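## Task

Place the timer with the black round cap and the grey steel power module onto the top of the open cabinet, which only arm1 can reach. Place the blue square cup and the metal door knob onto the top of the work bench, which only arm4 can reach. All four must keep their current upright orientation, and each one's entire base must rest on its target top. If any of them ends up unheld on the floor or on a lower board, the attempt fails. Nothing may stay in place only because a robot is holding it at the end. Finally release everything and move the arms away.

## Robot and tools

Setup: four identical i2rt Big YAM arms named arm1, arm2, arm3 and arm4. Each has six revolute joints, a two-finger gripper and a wrist camera. The wrist cameras are arm1_cam_wrist, arm2_cam_wrist, arm3_cam_wrist and arm4_cam_wrist. Two fixed room cameras, room_a and room_b, view the scene. A hand reaches roughly 1.0 m from its joint1 axis. Objects must travel between arms by handing over or by setting them down where the next arm can reach, because only arm1 reaches one target surface and only arm4 reaches the other. A loose object may occasionally get nudged by something outside your control.

Frame: one shared scene frame with its origin on the floor and +z up. The hand point lies midway between the fingertips. Its z axis runs along the fingers, and the fingers open and close along its y axis. Camera calibration (fisheye wrist cameras at 504x504, pinhole+radial room cameras at 672x504) is given as K, distortion D and T_world_to_cam, which maps scene coordinates into the camera frame. Treat it as approximate: room cameras can be off by a couple of degrees and millimetres, and wrist camera poses inherit joint reading errors.

execute_actions(actions, cameras): actions is a list holding either one action or none. An action is an object keyed by robot name. Under each name goes {"joints": {...}}, with any subset of joint1_rad, joint2_rad, joint3_rad, joint4_rad, joint5_rad, joint6_rad (radians) and gripper_m (metres). These values are absolute joint targets, not offsets and not hand poses. Each named joint is its own key, so there is one set of keys per arm rather than one combined list. Every motion in the action starts at once, but they may finish at different times. Ranges, with the tolerance counted as reached: joint1_rad -2.879 to 2.879 (±0.045), which turns the arm about its foot, positive counter-clockwise seen from above, 0 along the foot's facing. joint2_rad 0 to 3.141 (±0.14), the shoulder: 0 has the upper arm pointing back roughly level, and larger values raise it and then bring it forward. joint3_rad 0 to 3.019 (±0.09), the elbow: 0 is folded, and larger values open it. joint4_rad -1.692 to 1.57 (±0.055), hand pitch, positive tips the fingers up. joint5_rad -1.57 to 1.57 (±0.03), sideways hand swing, positive to the arm's right. joint6_rad -2.094 to 2.094 (±0.035), hand roll, positive clockwise viewed from behind the hand. gripper_m 0 to 0.093 (±0.003) is the fingertip gap. Grip force tops out around 50 to 62 N per pad. Any unknown key or out-of-range value rejects the whole call, and nothing moves. A joint you omit may still be driving toward an earlier target. cameras lists which images to return. Omit it, pass null or pass ["all"] for all cameras; pass [] for none. An empty actions list only reports state and images. Because joints move at different speeds, the hand can sweep a wide arc between postures, so plan clearance.

Result lines: joint_positions gives current readings, where gripper_m is the sum of both finger joints. joint_status reports how each commanded joint ended. "off_target" means it settled away from its target and may still push. "contact_stop" or "time_out" means it holds where it stopped; a timed-out joint may keep a nearby target and keep pushing, and if so on_its_own lists it. "not_followed" or a "joint command not followed" line with a "cause:" means a built-in self and inter-arm collision check withheld that arm's joint targets, though a gripper target still runs. Withheld targets may be retried with later actions. on_its_own describes what the call did not command; its "held at" value is the held target, not the actual position. To stop a joint pushing, command it to its reported position. A tiny change from the current reading may produce no motion. An arm pushes hard on whatever it meets, and a loaded joint that times out sags. A "pictures" line names the returned images in order.

wait(seconds): 0 to 10. Nothing new is commanded; it returns the same state and images as an empty call.

zoom_image(camera, region): a sharper crop of one camera's latest full image. region is [x0, y0, x1, y1] in that image's pixels, with the origin at the top left, and it may be at most 504 by 504.

read_manual(section): returns only the URDF licence texts ("licences"). It does not move anything.

finished_scene(scene): ends the given scene (1 or 2) after the robots hold the final command, reports success and loads the next task. It cannot be undone. Before calling it, make sure the goal holds with every gripper open and every arm clear. Replying without a tool call ends everything.

Avoid: hard presses between two robots, which fail the run at once, and hard arm-on-arm hits. The clearance check can react too late and ignores fingers, gripper housings and wrist cameras. Contact through a carried object does not count. Also avoid dropping, slipping or slamming objects and pushing very hard. Watch motor heat: holding loads, or pushing while stalled, heats the motors. At 85 °C a MOTOR HOT line appears. At 100 °C an OVER-TEMPERATURE FAULT stops that arm and it falls; afterwards its unfinished keys read "limit_stop_at_motor_heat", and you must resend those targets. Between calls, and while you are thinking, the robots keep their last command. Arms act independently and do not wait for one another.

Each tool is called after "Call:" as name(argument=value, ...), one argument or row to a line, values as JSON.

## Session

Call:
execute_actions(
  actions=[],
)

Scene clock: 0.00 s.
Motor temperatures (°C, as the motors report them): arm1=[24 24 22 22 24 21] | arm2=[22 22 25 24 21 23] | arm3=[25 22 21 22 23 22] | arm4=[21 23 23 21 24 24]
arm1.joint_positions: joint1_rad=-0.562 joint2_rad=+0.325 joint3_rad=+1.680 joint4_rad=-1.318 joint5_rad=-0.253 joint6_rad=+0.617 gripper_m=+0.094
arm1.joint_status: not commanded
arm1.hand: x=+1.2186 y=-1.2576 z=+1.5726 quat_wxyz=(-0.474, -0.689, -0.079, +0.542) (m; scene frame)
arm2.joint_positions: joint1_rad=-0.852 joint2_rad=+0.643 joint3_rad=+1.496 joint4_rad=-1.168 joint5_rad=-0.238 joint6_rad=+0.218 gripper_m=+0.095
arm2.joint_status: not commanded
arm2.hand: x=+0.4271 y=-0.7054 z=+1.5317 quat_wxyz=(-0.580, -0.081, -0.803, -0.114) (m; scene frame)
arm3.joint_positions: joint1_rad=-0.708 joint2_rad=+0.621 joint3_rad=+1.417 joint4_rad=-1.132 joint5_rad=-0.132 joint6_rad=+0.632 gripper_m=+0.094
arm3.joint_status: not commanded
arm3.hand: x=+0.0001 y=+0.4827 z=+1.5028 quat_wxyz=(-0.554, -0.283, -0.759, -0.191) (m; scene frame)
arm4.joint_positions: joint1_rad=-0.767 joint2_rad=+0.305 joint3_rad=+1.456 joint4_rad=-1.479 joint5_rad=-0.265 joint6_rad=-0.456 gripper_m=+0.094
arm4.joint_status: not commanded
arm4.hand: x=-1.0735 y=+1.4532 z=+1.4567 quat_wxyz=(-0.587, +0.244, -0.771, +0.028) (m; scene frame)
pictures: arm1_cam_wrist, arm2_cam_wrist, arm3_cam_wrist, arm4_cam_wrist, room_a, room_b
Images, in order (width x height): arm1_cam_wrist 504x504, arm2_cam_wrist 504x504, arm3_cam_wrist 504x504, arm4_cam_wrist 504x504, room_a 672x504, room_b 672x504.

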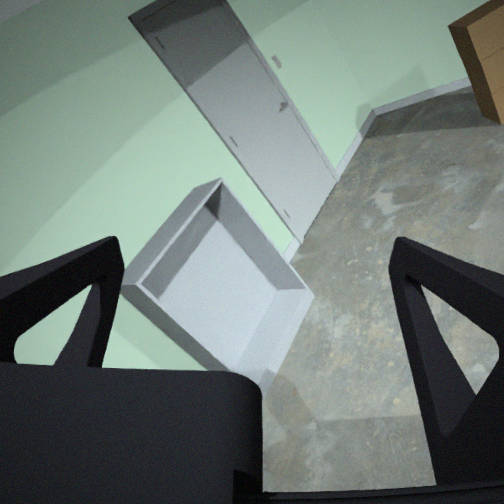

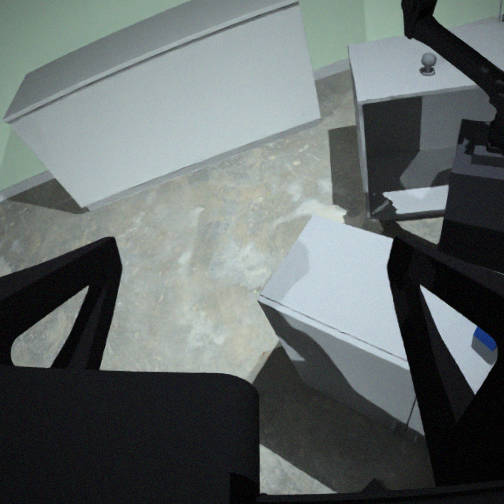

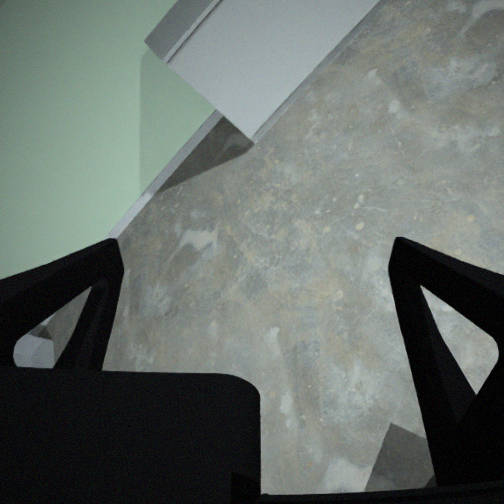

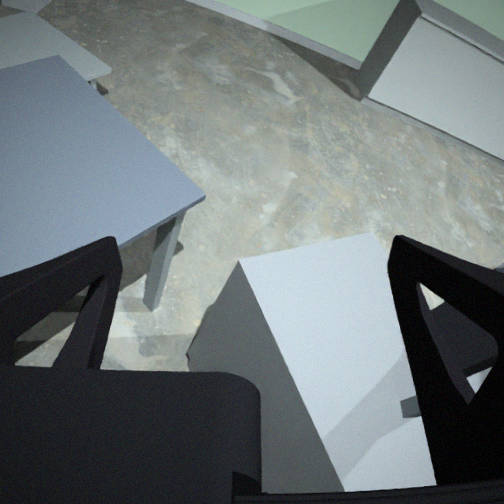

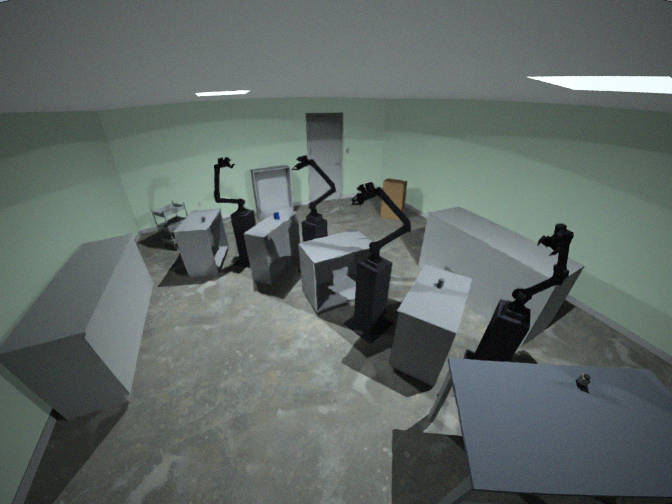

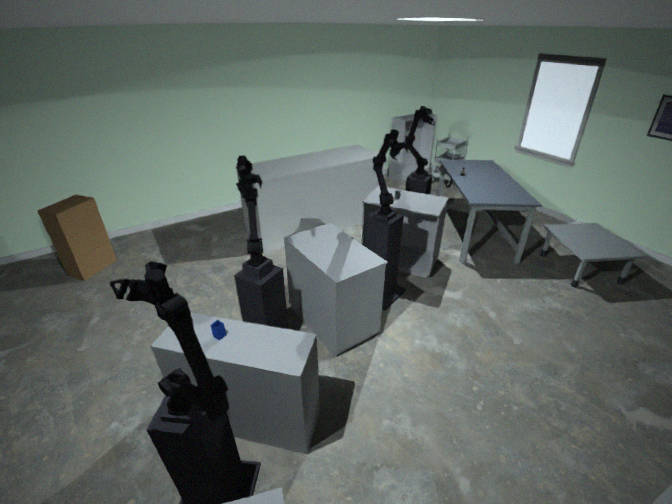

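Call:
zoom_image(
  camera="room_a",
  region=[140, 140, 440, 365],
)

Call:
zoom_image(
  camera="room_a",
  region=[372, 200, 672, 425],
)

Call:
zoom_image(
  camera="room_b",
  region=[340, 100, 660, 340],
)

Region (140, 140, 440, 365) of room_a's 672x504 image, scaled by 1.680, with more detail than that image has; it fills the top 378 rows of this view, and the rest is white.

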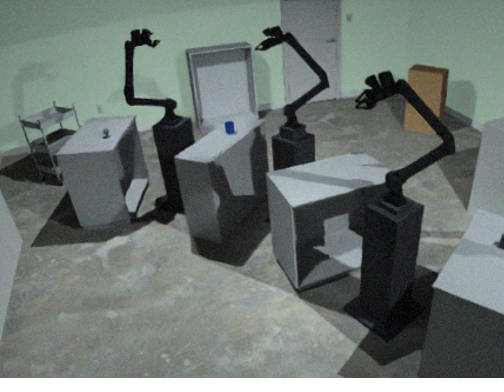

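Region (372, 200, 672, 425) of room_a's 672x504 image, scaled by 1.680, with more detail than that image has; it fills the top 378 rows of this view, and the rest is white.

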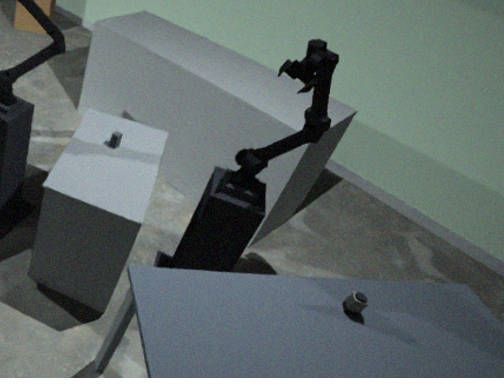

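Region (340, 100, 660, 340) of room_b's 672x504 image, scaled by 1.575, with more detail than that image has; it fills the top 378 rows of this view, and the rest is white.

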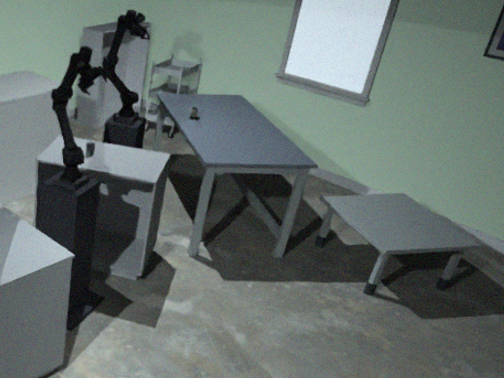

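Call:
execute_actions(
  actions=[
    {"arm1":{"joints":{"joint1_rad":2.43,"joint2_rad":0.7,"joint3_rad":1.1,"joint4_rad":-1.3,"joint5_rad":0,"joint6_rad":0}},"arm3":{"joints":{"joint1_rad":1.45,"joint2_rad":0.7,"joint3_rad":1.1,"joint4_rad":-1.3,"joint5_rad":0,"joint6_rad":0}},"arm4":{"joints":{"joint1_rad":0.85,"joint2_rad":0.7,"joint3_rad":1.1,"joint4_rad":-1.3,"joint5_rad":0,"joint6_rad":0}},"arm2":{"joints":{"joint1_rad":-0.9,"joint2_rad":0.7,"joint3_rad":1.1,"joint4_rad":-1.3,"joint5_rad":0,"joint6_rad":0}}},
  ],
)

Scene clock: 30.90 s.
Motor temperatures (°C, as the motors report them): arm1=[24 24 23 22 24 21] | arm2=[22 22 27 24 21 23] | arm3=[25 22 25 22 23 22] | arm4=[21 23 25 22 24 24]
arm1.joint_positions: joint1_rad=+2.428 joint2_rad=+0.698 joint3_rad=+1.091 joint4_rad=-1.305 joint5_rad=+0.000 joint6_rad=+0.006 gripper_m=+0.094
arm1.joint_status: all done
arm1.hand: x=+1.4539 y=-1.1033 z=+1.2519 quat_wxyz=(-0.314, +0.197, -0.926, -0.070) (m; scene frame)
arm2.joint_positions: joint1_rad=-0.895 joint2_rad=+0.703 joint3_rad=+1.102 joint4_rad=-1.287 joint5_rad=-0.004 joint6_rad=+0.008 gripper_m=+0.095
arm2.joint_status: all done
arm2.hand: x=+0.4617 y=-0.7633 z=+1.2915 quat_wxyz=(-0.333, -0.097, -0.937, +0.030) (m; scene frame)
arm3.joint_positions: joint1_rad=+1.446 joint2_rad=+0.710 joint3_rad=+1.097 joint4_rad=-1.289 joint5_rad=+0.000 joint6_rad=+0.008 gripper_m=+0.094
arm3.joint_status: all done
arm3.hand: x=-0.3630 y=+0.7656 z=+1.2815 quat_wxyz=(-0.185, +0.791, -0.516, -0.272) (m; scene frame)
arm4.joint_positions: joint1_rad=+0.838 joint2_rad=+0.695 joint3_rad=+1.067 joint4_rad=-1.311 joint5_rad=-0.001 joint6_rad=-0.013 gripper_m=+0.094
arm4.joint_status: all done
arm4.hand: x=-1.1411 y=+1.6882 z=+1.2445 quat_wxyz=(-0.223, +0.679, -0.663, -0.224) (m; scene frame)
pictures: arm1_cam_wrist, arm2_cam_wrist, arm3_cam_wrist, arm4_cam_wrist, room_a, room_b
camera_calibration (this result's frames):
arm1_cam_wrist: T_world_to_cam=[[0.423781, -0.90567, -0.0130699, -1.59349], [-0.90554, -0.423311, -0.0283574, 0.886705], [0.0201498, 0.0238527, -0.999512, 1.37352], [0, 0, 0, 1]] pos_world=[1.45056, -1.10058, 1.37716]
arm2_cam_wrist: T_world_to_cam=[[-0.200089, -0.9795, -0.0233201, -0.622167], [-0.978301, 0.201038, -0.0501194, 0.672709], [0.0537801, 0.0127857, -0.998471, 1.39305], [0, 0, 0, 1]] pos_world=[0.458704, -0.762463, 1.41013]
arm3_cam_wrist: T_world_to_cam=[[0.91831, 0.39586, -0.00139545, 0.0314912], [0.395397, -0.917396, -0.0452244, 0.911061], [-0.0191827, 0.0409782, -0.998976, 1.36695], [0, 0, 0, 1]] pos_world=[-0.362928, 0.767323, 1.4068]
arm4_cam_wrist: T_world_to_cam=[[0.999472, 0.0279295, 0.0166246, 1.07036], [0.0283102, -0.999332, -0.0231247, 1.75407], [0.0159676, 0.0235832, -0.999594, 1.34367], [0, 0, 0, 1]] pos_world=[-1.1409, 1.69132, 1.3659]
Images, in order (width x height): arm1_cam_wrist 504x504, arm2_cam_wrist 504x504, arm3_cam_wrist 504x504, arm4_cam_wrist 504x504, room_a 672x504, room_b 672x504.

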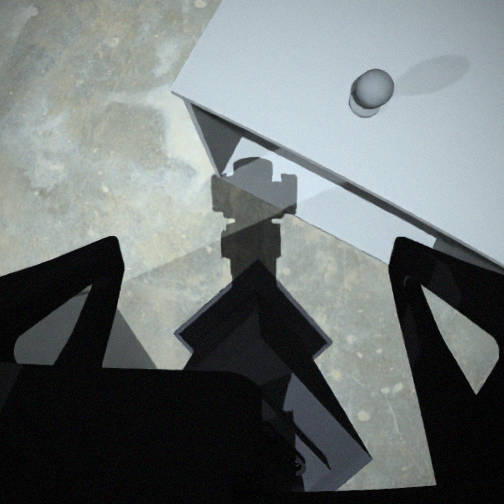

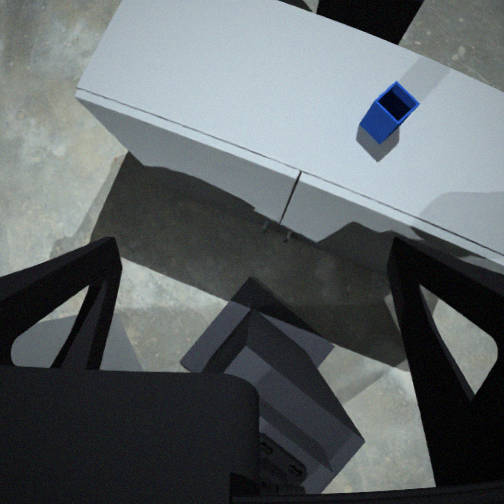

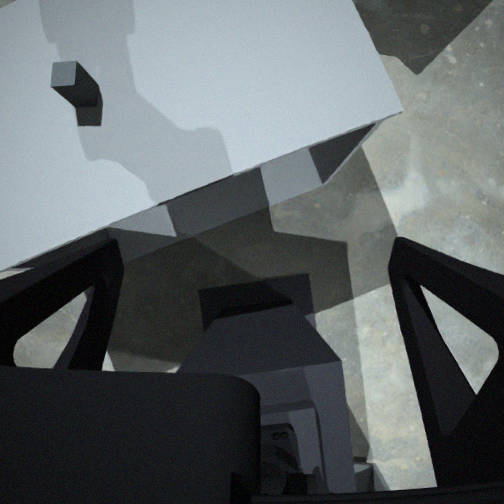

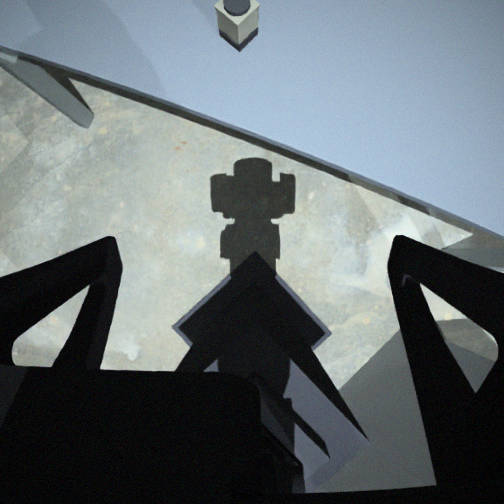

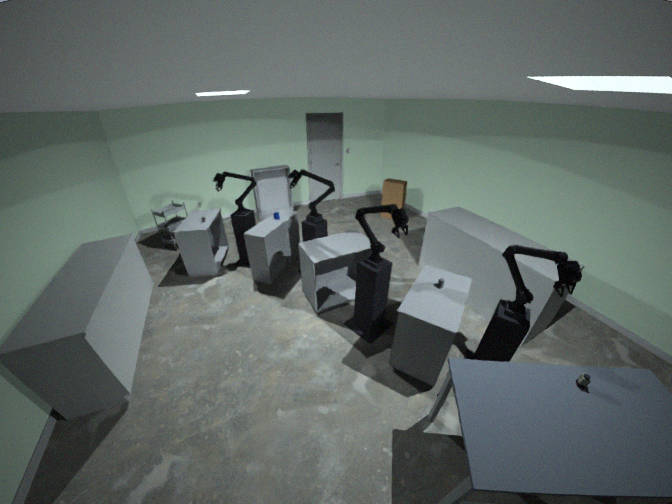

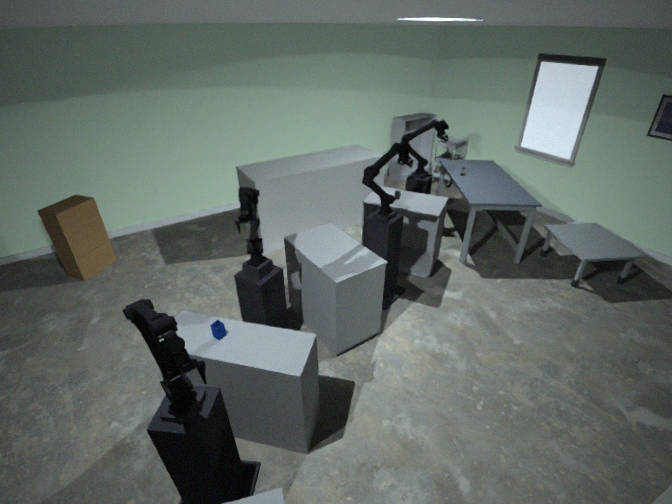

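Call:
execute_actions(
  actions=[
    {"arm1":{"joints":{"joint1_rad":2.19,"joint2_rad":1.465,"joint3_rad":0.92,"joint4_rad":-0.655}},"arm3":{"joints":{"joint1_rad":1.934,"joint2_rad":1.465,"joint3_rad":0.92,"joint4_rad":-0.655}},"arm4":{"joints":{"joint1_rad":0.98,"joint2_rad":1.465,"joint3_rad":0.92,"joint4_rad":-0.655}},"arm2":{"joints":{"joint1_rad":-1.2,"joint2_rad":0.858,"joint3_rad":0.717,"joint4_rad":-1.06}}},
  ],
  cameras=["arm1_cam_wrist","arm2_cam_wrist","arm3_cam_wrist","arm4_cam_wrist"],
)

Scene clock: 54.30 s.
Motor temperatures (°C, as the motors report them): arm1=[24 24 24 22 24 22] | arm2=[22 22 28 24 21 23] | arm3=[25 22 25 22 23 22] | arm4=[21 23 27 22 24 24]
arm1.joint_positions: joint1_rad=+2.188 joint2_rad=+1.467 joint3_rad=+0.922 joint4_rad=-0.672 joint5_rad=+0.000 joint6_rad=+0.006 gripper_m=+0.094
arm1.joint_status: all done
arm1.hand: x=+1.6531 y=-1.1323 z=+0.9593 quat_wxyz=(-0.174, +0.089, -0.981, -0.017) (m; scene frame)
arm2.joint_positions: joint1_rad=-1.201 joint2_rad=+0.862 joint3_rad=+0.719 joint4_rad=-1.083 joint5_rad=-0.002 joint6_rad=+0.007 gripper_m=+0.095
arm2.joint_status: all done
arm2.hand: x=+0.4352 y=-0.8468 z=+1.0831 quat_wxyz=(-0.166, -0.250, -0.953, +0.041) (m; scene frame)
arm3.joint_positions: joint1_rad=+1.938 joint2_rad=+1.466 joint3_rad=+0.923 joint4_rad=-0.673 joint5_rad=+0.000 joint6_rad=+0.007 gripper_m=+0.094
arm3.joint_status: all done
arm3.hand: x=-0.6080 y=+0.7919 z=+0.9843 quat_wxyz=(-0.063, +0.931, -0.323, -0.162) (m; scene frame)
arm4.joint_positions: joint1_rad=+0.971 joint2_rad=+1.470 joint3_rad=+0.917 joint4_rad=-0.672 joint5_rad=-0.001 joint6_rad=-0.012 gripper_m=+0.094
arm4.joint_status: all done
arm4.hand: x=-1.2039 y=+1.8708 z=+0.9629 quat_wxyz=(-0.117, +0.748, -0.640, -0.133) (m; scene frame)
pictures: arm1_cam_wrist, arm2_cam_wrist, arm3_cam_wrist, arm4_cam_wrist
camera_calibration (this result's frames):
arm1_cam_wrist: T_world_to_cam=[[0.193294, -0.981022, -0.0152496, -1.41029], [-0.943091, -0.190061, 0.272867, 1.08377], [-0.270587, -0.0383617, -0.961931, 1.45181], [0, 0, 0, 1]] pos_world=[1.68753, -1.12185, 1.07931]
arm2_cam_wrist: T_world_to_cam=[[-0.492061, -0.870357, -0.0188132, -0.499456], [-0.837218, 0.467181, 0.284266, 0.454958], [-0.238624, 0.155627, -0.958561, 1.39242], [0, 0, 0, 1]] pos_world=[0.4674, -0.86395, 1.19599]
arm3_cam_wrist: T_world_to_cam=[[0.625727, 0.780041, 0.00169084, -0.239539], [0.749932, -0.602168, 0.273852, 0.670505], [0.214634, -0.170089, -0.96177, 1.33699], [0, 0, 0, 1]] pos_world=[-0.639912, 0.818014, 1.10267]
arm4_cam_wrist: T_world_to_cam=[[0.9865, 0.163253, 0.0128552, 0.867603], [0.154296, -0.952926, 0.261007, 1.72312], [0.0548603, -0.2555, -0.965251, 1.59474], [0, 0, 0, 1]] pos_world=[-1.20925, 1.90782, 1.07843]
Images, in order (width x height): arm1_cam_wrist 504x504, arm2_cam_wrist 504x504, arm3_cam_wrist 504x504, arm4_cam_wrist 504x504.

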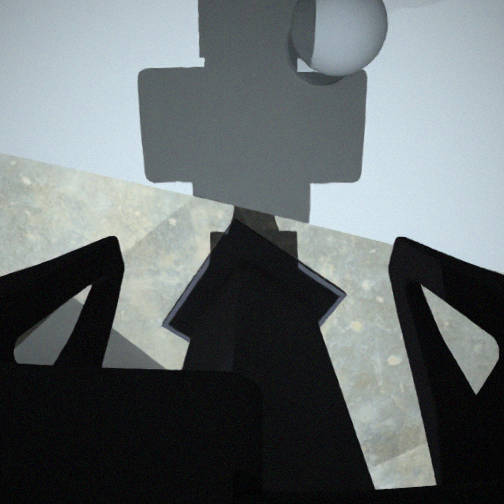

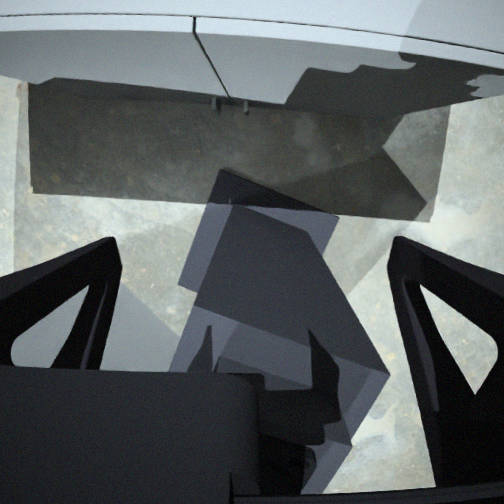

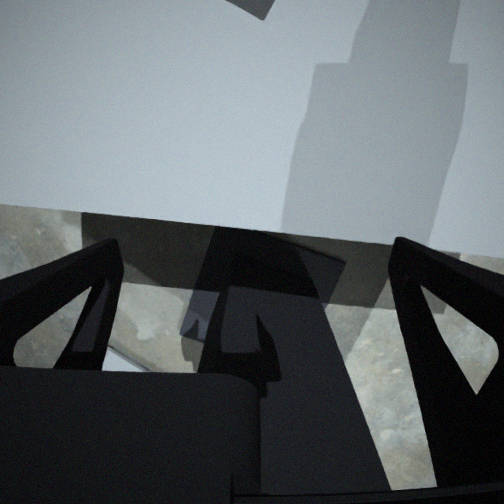

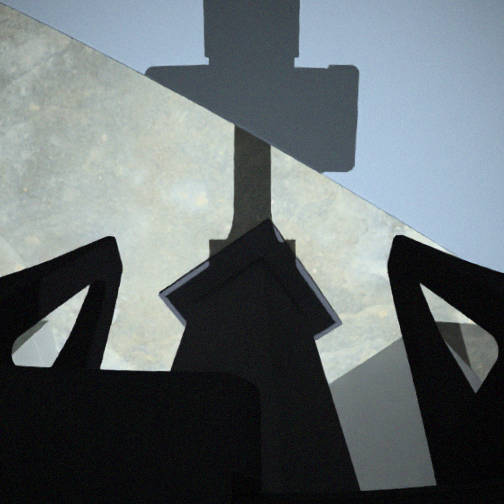

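Call:
execute_actions(
  actions=[
    {"arm1":{"joints":{"joint1_rad":2.16,"joint2_rad":1.684,"joint3_rad":0.976,"joint4_rad":-0.29}},"arm3":{"joints":{"joint2_rad":1.684,"joint3_rad":0.976,"joint4_rad":-0.29}},"arm4":{"joints":{"joint2_rad":1.684,"joint3_rad":0.976,"joint4_rad":-0.29}},"arm2":{"joints":{"joint2_rad":0.78,"joint3_rad":0.413,"joint4_rad":-0.43}}},
  ],
  cameras=["arm1_cam_wrist","arm2_cam_wrist","arm3_cam_wrist","arm4_cam_wrist"],
)

Scene clock: 70.93 s.
Motor temperatures (°C, as the motors report them): arm1=[24 24 24 22 24 22] | arm2=[22 22 28 24 21 23] | arm3=[25 22 25 22 23 22] | arm4=[21 23 26 22 24 24]
arm1.joint_positions: joint1_rad=+2.162 joint2_rad=+1.692 joint3_rad=+0.941 joint4_rad=-0.309 joint5_rad=+0.000 joint6_rad=+0.006 gripper_m=+0.094
arm1.joint_status: all done
arm1.hand: x=+1.7265 y=-1.1326 z=+0.8962 quat_wxyz=(-0.250, +0.075, -0.965, -0.022) (m; scene frame)
arm2.joint_positions: joint1_rad=-1.201 joint2_rad=+0.780 joint3_rad=+0.414 joint4_rad=-0.457 joint5_rad=-0.002 joint6_rad=+0.007 gripper_m=+0.095
arm2.joint_status: all done
arm2.hand: x=+0.4668 y=-0.8643 z=+1.0348 quat_wxyz=(-0.354, -0.236, -0.901, +0.089) (m; scene frame)
arm3.joint_positions: joint1_rad=+1.938 joint2_rad=+1.697 joint3_rad=+0.936 joint4_rad=-0.310 joint5_rad=+0.000 joint6_rad=+0.007 gripper_m=+0.094
arm3.joint_status: all done
arm3.hand: x=-0.6616 y=+0.8352 z=+0.9161 quat_wxyz=(-0.086, +0.916, -0.317, -0.229) (m; scene frame)
arm4.joint_positions: joint1_rad=+0.971 joint2_rad=+1.695 joint3_rad=+0.939 joint4_rad=-0.308 joint5_rad=-0.001 joint6_rad=-0.012 gripper_m=+0.094
arm4.joint_status: all done
arm4.hand: x=-1.2145 y=+1.9446 z=+0.9028 quat_wxyz=(-0.169, +0.735, -0.628, -0.193) (m; scene frame)
pictures: arm1_cam_wrist, arm2_cam_wrist, arm3_cam_wrist, arm4_cam_wrist
camera_calibration (this result's frames):
arm1_cam_wrist: T_world_to_cam=[[0.169501, -0.985431, -0.013933, -1.39083], [-0.978155, -0.169942, 0.119717, 1.39067], [-0.120341, -0.00666358, -0.99271, 1.2151], [0, 0, 0, 1]] pos_world=[1.74226, -1.12614, 1.02038]
arm2_cam_wrist: T_world_to_cam=[[-0.484933, -0.874304, -0.0208136, -0.504715], [-0.867558, 0.483922, -0.114724, 0.944776], [0.110376, -0.0375762, -0.993179, 1.06231], [0, 0, 0, 1]] pos_world=[0.457642, -0.858554, 1.15295]
arm3_cam_wrist: T_world_to_cam=[[0.624065, 0.781373, -0.0000502381, -0.240198], [0.774571, -0.618624, 0.131698, 0.915728], [0.102875, -0.0822273, -0.99129, 1.16993], [0, 0, 0, 1]] pos_world=[-0.679754, 0.850376, 1.03913]
arm4_cam_wrist: T_world_to_cam=[[0.986823, 0.160998, 0.0160986, 0.868623], [0.158553, -0.98205, 0.102166, 2.01595], [0.0322581, -0.098267, -0.994637, 1.24948], [0, 0, 0, 1]] pos_world=[-1.21712, 1.9627, 1.02283]
Images, in order (width x height): arm1_cam_wrist 504x504, arm2_cam_wrist 504x504, arm3_cam_wrist 504x504, arm4_cam_wrist 504x504.

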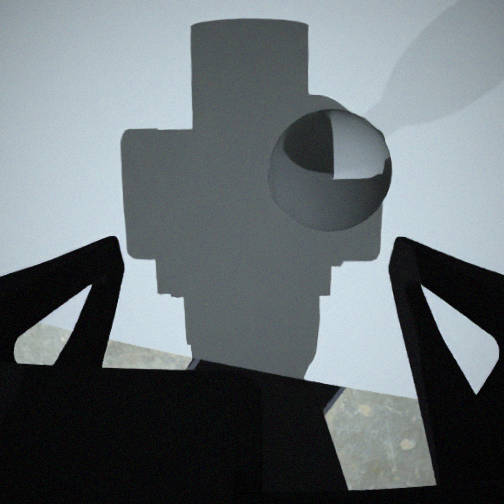

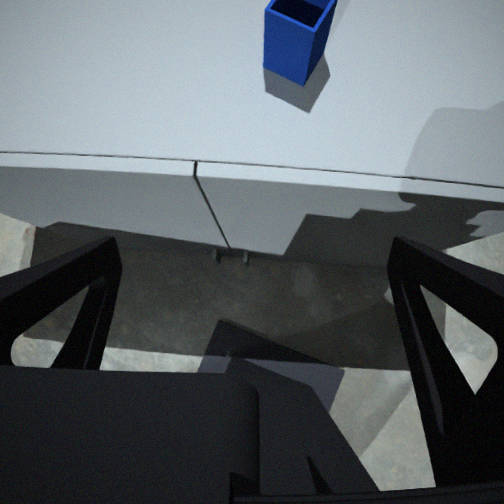

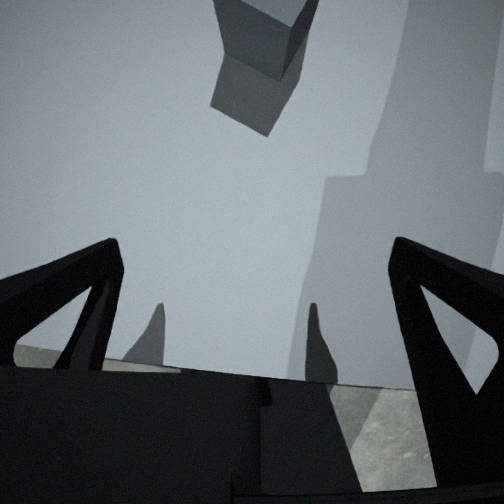

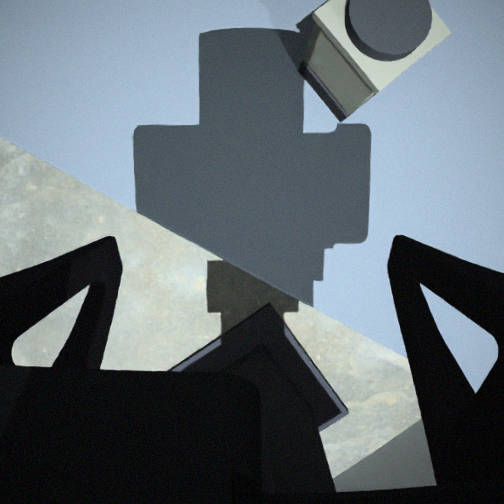

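Call:
execute_actions(
  actions=[
    {"arm1":{"joints":{"joint1_rad":2.11,"joint2_rad":1.777,"joint3_rad":1.075,"joint4_rad":-0.30}},"arm3":{"joints":{"joint1_rad":1.92,"joint2_rad":1.987,"joint3_rad":1.424,"joint4_rad":-0.437}},"arm4":{"joints":{"joint1_rad":0.857,"joint2_rad":1.787,"joint3_rad":1.177,"joint4_rad":-0.39}},"arm2":{"joints":{"joint1_rad":-1.238,"joint2_rad":1.612,"joint3_rad":0.942,"joint4_rad":-0.33}}},
  ],
  cameras=["arm1_cam_wrist","arm2_cam_wrist","arm3_cam_wrist","arm4_cam_wrist"],
)

Scene clock: 90.23 s.
Motor temperatures (°C, as the motors report them): arm1=[24 25 25 22 24 22] | arm2=[22 22 28 24 21 23] | arm3=[25 23 26 22 23 22] | arm4=[21 24 27 22 24 24]
arm1.joint_positions: joint1_rad=+2.106 joint2_rad=+1.768 joint3_rad=+1.041 joint4_rad=-0.309 joint5_rad=+0.000 joint6_rad=+0.006 gripper_m=+0.094
arm1.joint_status: all done
arm1.hand: x=+1.7691 y=-1.1583 z=+0.8966 quat_wxyz=(-0.263, +0.048, -0.964, -0.015) (m; scene frame)
arm2.joint_positions: joint1_rad=-1.234 joint2_rad=+1.625 joint3_rad=+0.903 joint4_rad=-0.340 joint5_rad=-0.002 joint6_rad=+0.007 gripper_m=+0.095
arm2.joint_status: all done
arm2.hand: x=+0.6262 y=-0.9721 z=+0.9442 quat_wxyz=(-0.242, -0.261, -0.932, +0.065) (m; scene frame)
arm3.joint_positions: joint1_rad=+1.927 joint2_rad=+1.996 joint3_rad=+1.385 joint4_rad=-0.424 joint5_rad=+0.000 joint6_rad=+0.007 gripper_m=+0.094
arm3.joint_status: all done
arm3.hand: x=-0.7729 y=+0.9316 z=+0.9140 quat_wxyz=(-0.093, +0.910, -0.320, -0.245) (m; scene frame)
arm4.joint_positions: joint1_rad=+0.850 joint2_rad=+1.791 joint3_rad=+1.140 joint4_rad=-0.378 joint5_rad=+0.000 joint6_rad=-0.012 gripper_m=+0.094
arm4.joint_status: all done
arm4.hand: x=-1.1519 y=+2.0176 z=+0.9255 quat_wxyz=(-0.192, +0.692, -0.669, -0.194) (m; scene frame)
pictures: arm1_cam_wrist, arm2_cam_wrist, arm3_cam_wrist, arm4_cam_wrist
camera_calibration (this result's frames):
arm1_cam_wrist: T_world_to_cam=[[0.114319, -0.993351, -0.0135643, -1.33517], [-0.98879, -0.115093, 0.0951215, 1.53243], [-0.0960503, 0.00253805, -0.995373, 1.19049], [0, 0, 0, 1]] pos_world=[1.78223, -1.15295, 1.02111]
arm2_cam_wrist: T_world_to_cam=[[-0.517914, -0.855199, -0.0199799, -0.485147], [-0.850061, 0.511908, 0.123883, 0.915899], [-0.0957169, 0.0811449, -0.992096, 1.19413], [0, 0, 0, 1]] pos_world=[0.641603, -0.980651, 1.06153]
arm3_cam_wrist: T_world_to_cam=[[0.632224, 0.774786, -0.000379562, -0.233389], [0.771293, -0.629327, 0.0951509, 1.10267], [0.0734827, -0.0604494, -0.995463, 1.14807], [0, 0, 0, 1]] pos_world=[-0.787293, 0.944168, 1.03786]
arm4_cam_wrist: T_world_to_cam=[[0.999096, 0.0395651, 0.0155751, 1.05428], [0.0384272, -0.996972, 0.0675987, 1.99917], [0.0182025, -0.066939, -0.997591, 1.2006], [0, 0, 0, 1]] pos_world=[-1.15201, 2.03178, 1.04615]
Images, in order (width x height): arm1_cam_wrist 504x504, arm2_cam_wrist 504x504, arm3_cam_wrist 504x504, arm4_cam_wrist 504x504.

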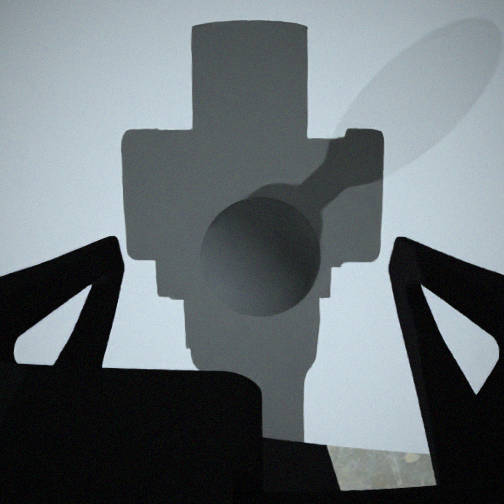

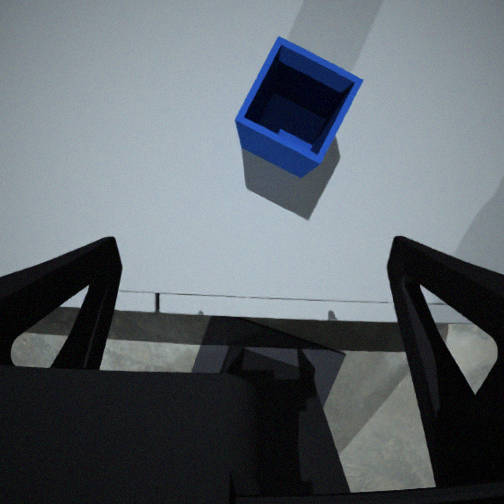

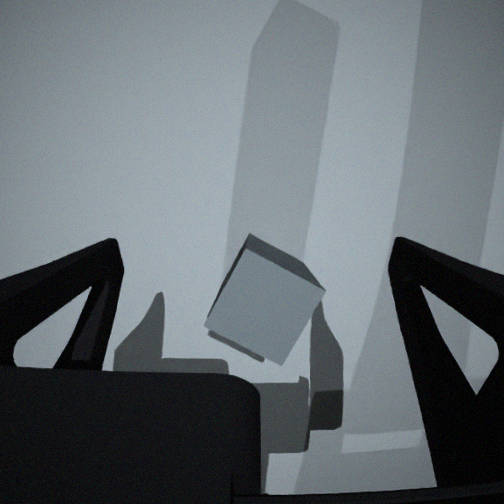

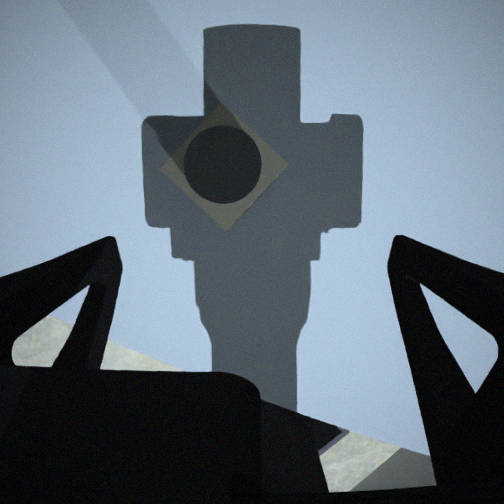

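Call:
execute_actions(
  actions=[
    {"arm1":{"joints":{"joint2_rad":1.89,"joint3_rad":1.009,"joint4_rad":-0.12}},"arm3":{"joints":{"joint1_rad":1.915,"joint2_rad":1.915,"joint3_rad":1.31,"joint4_rad":-0.395,"joint6_rad":0.6}},"arm4":{"joints":{"joint1_rad":0.87,"joint2_rad":1.895,"joint3_rad":1.335,"joint4_rad":-0.44,"joint6_rad":0.75}},"arm2":{"joints":{"joint1_rad":-1.267,"joint2_rad":1.81,"joint3_rad":1.212,"joint4_rad":-0.40,"joint6_rad":0.45}}},
  ],
  cameras=["arm1_cam_wrist","arm2_cam_wrist","arm3_cam_wrist","arm4_cam_wrist"],
)

Scene clock: 100.73 s.
Motor temperatures (°C, as the motors report them): arm1=[24 25 25 22 24 22] | arm2=[22 22 29 24 21 23] | arm3=[25 23 27 22 23 22] | arm4=[21 24 28 22 24 24]
arm1.joint_positions: joint1_rad=+2.106 joint2_rad=+1.898 joint3_rad=+1.006 joint4_rad=-0.139 joint5_rad=+0.000 joint6_rad=+0.006 gripper_m=+0.094
arm1.joint_status: all done
arm1.hand: x=+1.7696 y=-1.1581 z=+0.8324 quat_wxyz=(-0.265, +0.048, -0.963, -0.015) (m; scene frame)
arm2.joint_positions: joint1_rad=-1.266 joint2_rad=+1.817 joint3_rad=+1.159 joint4_rad=-0.383 joint5_rad=-0.002 joint6_rad=+0.442 gripper_m=+0.095
arm2.joint_status: all done
arm2.hand: x=+0.6936 y=-1.0347 z=+0.9417 quat_wxyz=(-0.261, -0.468, -0.844, +0.016) (m; scene frame)
arm3.joint_positions: joint1_rad=+1.925 joint2_rad=+1.927 joint3_rad=+1.317 joint4_rad=-0.414 joint5_rad=+0.000 joint6_rad=+0.592 gripper_m=+0.094
arm3.joint_status: all done
arm3.hand: x=-0.7567 y=+0.9203 z=+0.9301 quat_wxyz=(-0.019, +0.778, -0.569, -0.267) (m; scene frame)
arm4.joint_positions: joint1_rad=+0.854 joint2_rad=+1.897 joint3_rad=+1.287 joint4_rad=-0.427 joint5_rad=+0.000 joint6_rad=+0.736 gripper_m=+0.094
arm4.joint_status: all done
arm4.hand: x=-1.1548 y=+2.0621 z=+0.9201 quat_wxyz=(-0.106, +0.401, -0.876, -0.248) (m; scene frame)
pictures: arm1_cam_wrist, arm2_cam_wrist, arm3_cam_wrist, arm4_cam_wrist
camera_calibration (this result's frames):
arm1_cam_wrist: T_world_to_cam=[[0.114377, -0.993345, -0.0135213, -1.33612], [-0.989213, -0.115133, 0.0905639, 1.54347], [-0.091518, 0.00301707, -0.995799, 1.11954], [0, 0, 0, 1]] pos_world=[1.7821, -1.1529, 0.956984]
arm2_cam_wrist: T_world_to_cam=[[-0.795958, -0.559256, -0.231696, 0.194558], [-0.596403, 0.790044, 0.14189, 1.10038], [0.103697, 0.251123, -0.962385, 1.21281], [0, 0, 0, 1]] pos_world=[0.685367, -1.06511, 1.05613]
arm3_cam_wrist: T_world_to_cam=[[0.893773, 0.345697, -0.28577, 0.623394], [0.397889, -0.905181, 0.149437, 1.0024], [-0.207014, -0.247268, -0.946575, 1.0764], [0, 0, 0, 1]] pos_world=[-0.733188, 0.958012, 1.04725]
arm4_cam_wrist: T_world_to_cam=[[0.762575, -0.550135, -0.340339, 2.32594], [-0.520351, -0.834215, 0.182537, 0.957317], [-0.384335, 0.0378973, -0.922415, 0.448044], [0, 0, 0, 1]] pos_world=[-1.10337, 2.06121, 1.03014]
Images, in order (width x height): arm1_cam_wrist 504x504, arm2_cam_wrist 504x504, arm3_cam_wrist 504x504, arm4_cam_wrist 504x504.

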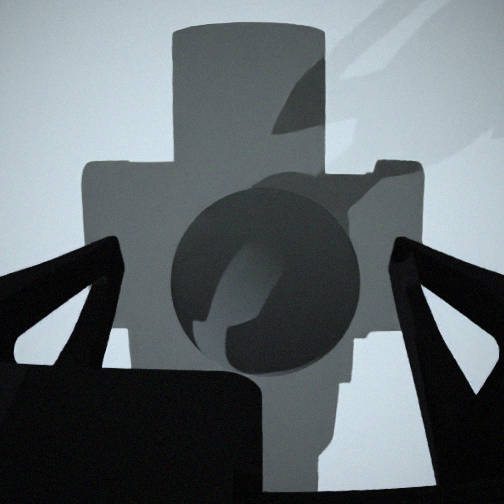

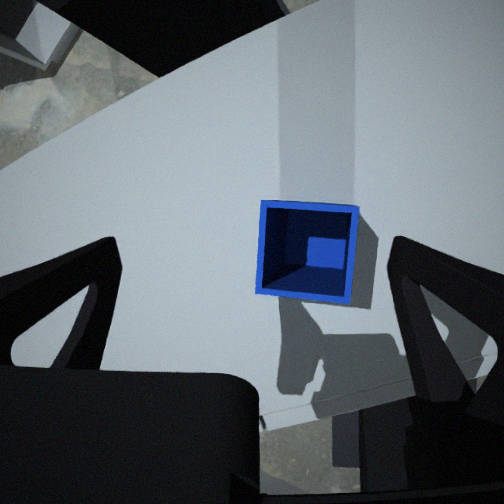

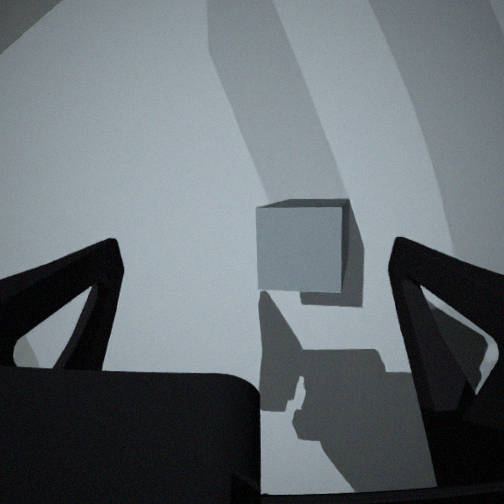

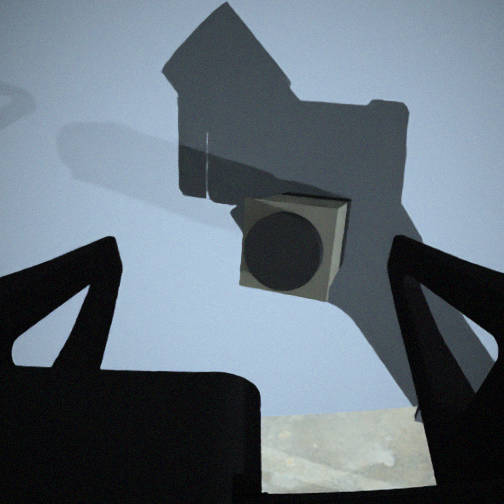

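Call:
execute_actions(
  actions=[
    {"arm1":{"joints":{"gripper_m":0.0}},"arm3":{"joints":{"joint2_rad":2.084,"joint3_rad":1.175,"joint4_rad":-0.09}},"arm4":{"joints":{"joint1_rad":0.89,"joint2_rad":2.039,"joint3_rad":1.228,"joint4_rad":-0.19}},"arm2":{"joints":{"joint2_rad":2.045,"joint3_rad":1.086,"joint4_rad":-0.04}}},
  ],
  cameras=["arm1_cam_wrist","arm2_cam_wrist","arm3_cam_wrist","arm4_cam_wrist"],
)

Scene clock: 109.07 s.
Motor temperatures (°C, as the motors report them): arm1=[24 25 25 22 24 22] | arm2=[22 22 29 24 21 23] | arm3=[25 23 26 22 23 22] | arm4=[21 24 28 22 24 24]
arm1.joint_positions: joint1_rad=+2.106 joint2_rad=+1.898 joint3_rad=+1.006 joint4_rad=-0.139 joint5_rad=+0.000 joint6_rad=+0.006 gripper_m=+0.053
arm1.joint_status: gripper_m off_target (ended at +0.053, target +0.000)
arm1.hand: x=+1.7697 y=-1.1581 z=+0.8325 quat_wxyz=(-0.265, +0.048, -0.963, -0.015) (m; scene frame)
arm2.joint_positions: joint1_rad=-1.266 joint2_rad=+2.053 joint3_rad=+1.078 joint4_rad=-0.063 joint5_rad=-0.002 joint6_rad=+0.442 gripper_m=+0.095
arm2.joint_status: all done
arm2.hand: x=+0.6852 y=-1.0294 z=+0.8130 quat_wxyz=(-0.262, -0.468, -0.844, +0.016) (m; scene frame)
arm3.joint_positions: joint1_rad=+1.923 joint2_rad=+2.074 joint3_rad=+1.175 joint4_rad=-0.110 joint5_rad=+0.003 joint6_rad=+0.592 gripper_m=+0.094
arm3.joint_status: all done
arm3.hand: x=-0.7337 y=+0.9063 z=+0.8196 quat_wxyz=(-0.021, +0.775, -0.569, -0.274) (m; scene frame)
arm4.joint_positions: joint1_rad=+0.879 joint2_rad=+2.051 joint3_rad=+1.213 joint4_rad=-0.208 joint5_rad=+0.000 joint6_rad=+0.738 gripper_m=+0.094
arm4.joint_status: all done
arm4.hand: x=-1.1712 y=+2.0526 z=+0.8214 quat_wxyz=(-0.101, +0.413, -0.872, -0.245) (m; scene frame)
pictures: arm1_cam_wrist, arm2_cam_wrist, arm3_cam_wrist, arm4_cam_wrist
camera_calibration (this result's frames):
arm1_cam_wrist: T_world_to_cam=[[0.114712, -0.99331, -0.0133188, -1.33684], [-0.989246, -0.115447, 0.0898058, 1.54395], [-0.0907426, 0.00287375, -0.99587, 1.11817], [0, 0, 0, 1]] pos_world=[1.78216, -1.15287, 0.957089]
arm2_cam_wrist: T_world_to_cam=[[-0.795446, -0.559388, -0.233132, 0.161746], [-0.596564, 0.790478, 0.138768, 1.11257], [0.10666, 0.249461, -0.962493, 1.08479], [0, 0, 0, 1]] pos_world=[0.676674, -1.05959, 0.927419]
arm3_cam_wrist: T_world_to_cam=[[0.89211, 0.345989, -0.290572, 0.578575], [0.396304, -0.90807, 0.135472, 1.00995], [-0.216988, -0.236011, -0.947214, 0.956134], [0, 0, 0, 1]] pos_world=[-0.70893, 0.942581, 0.936961]
arm4_cam_wrist: T_world_to_cam=[[0.776124, -0.533887, -0.335552, 2.27815], [-0.499395, -0.845314, 0.189866, 1.00021], [-0.385014, 0.0202132, -0.922689, 0.386751], [0, 0, 0, 1]] pos_world=[-1.11973, 2.05395, 0.931384]
Images, in order (width x height): arm1_cam_wrist 504x504, arm2_cam_wrist 504x504, arm3_cam_wrist 504x504, arm4_cam_wrist 504x504.

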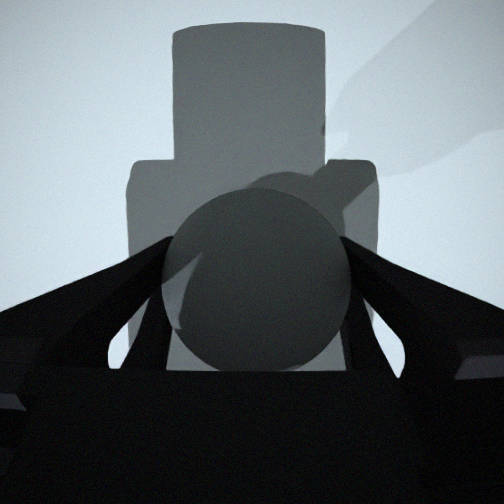

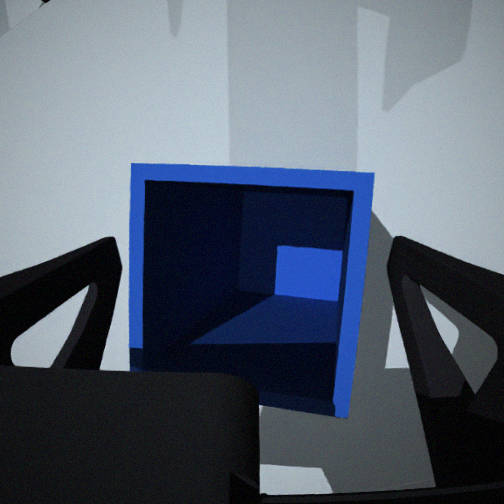

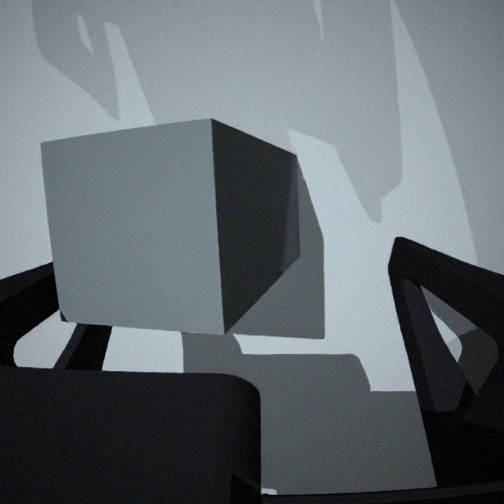

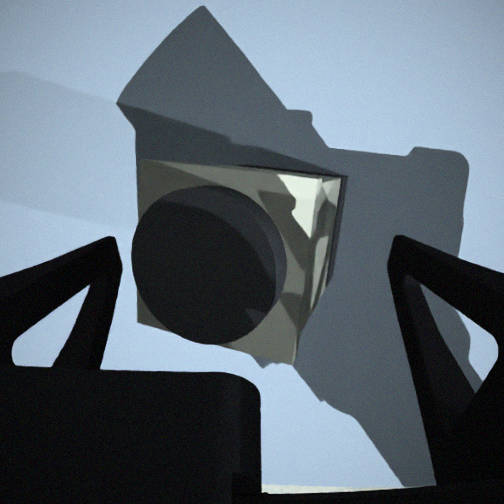

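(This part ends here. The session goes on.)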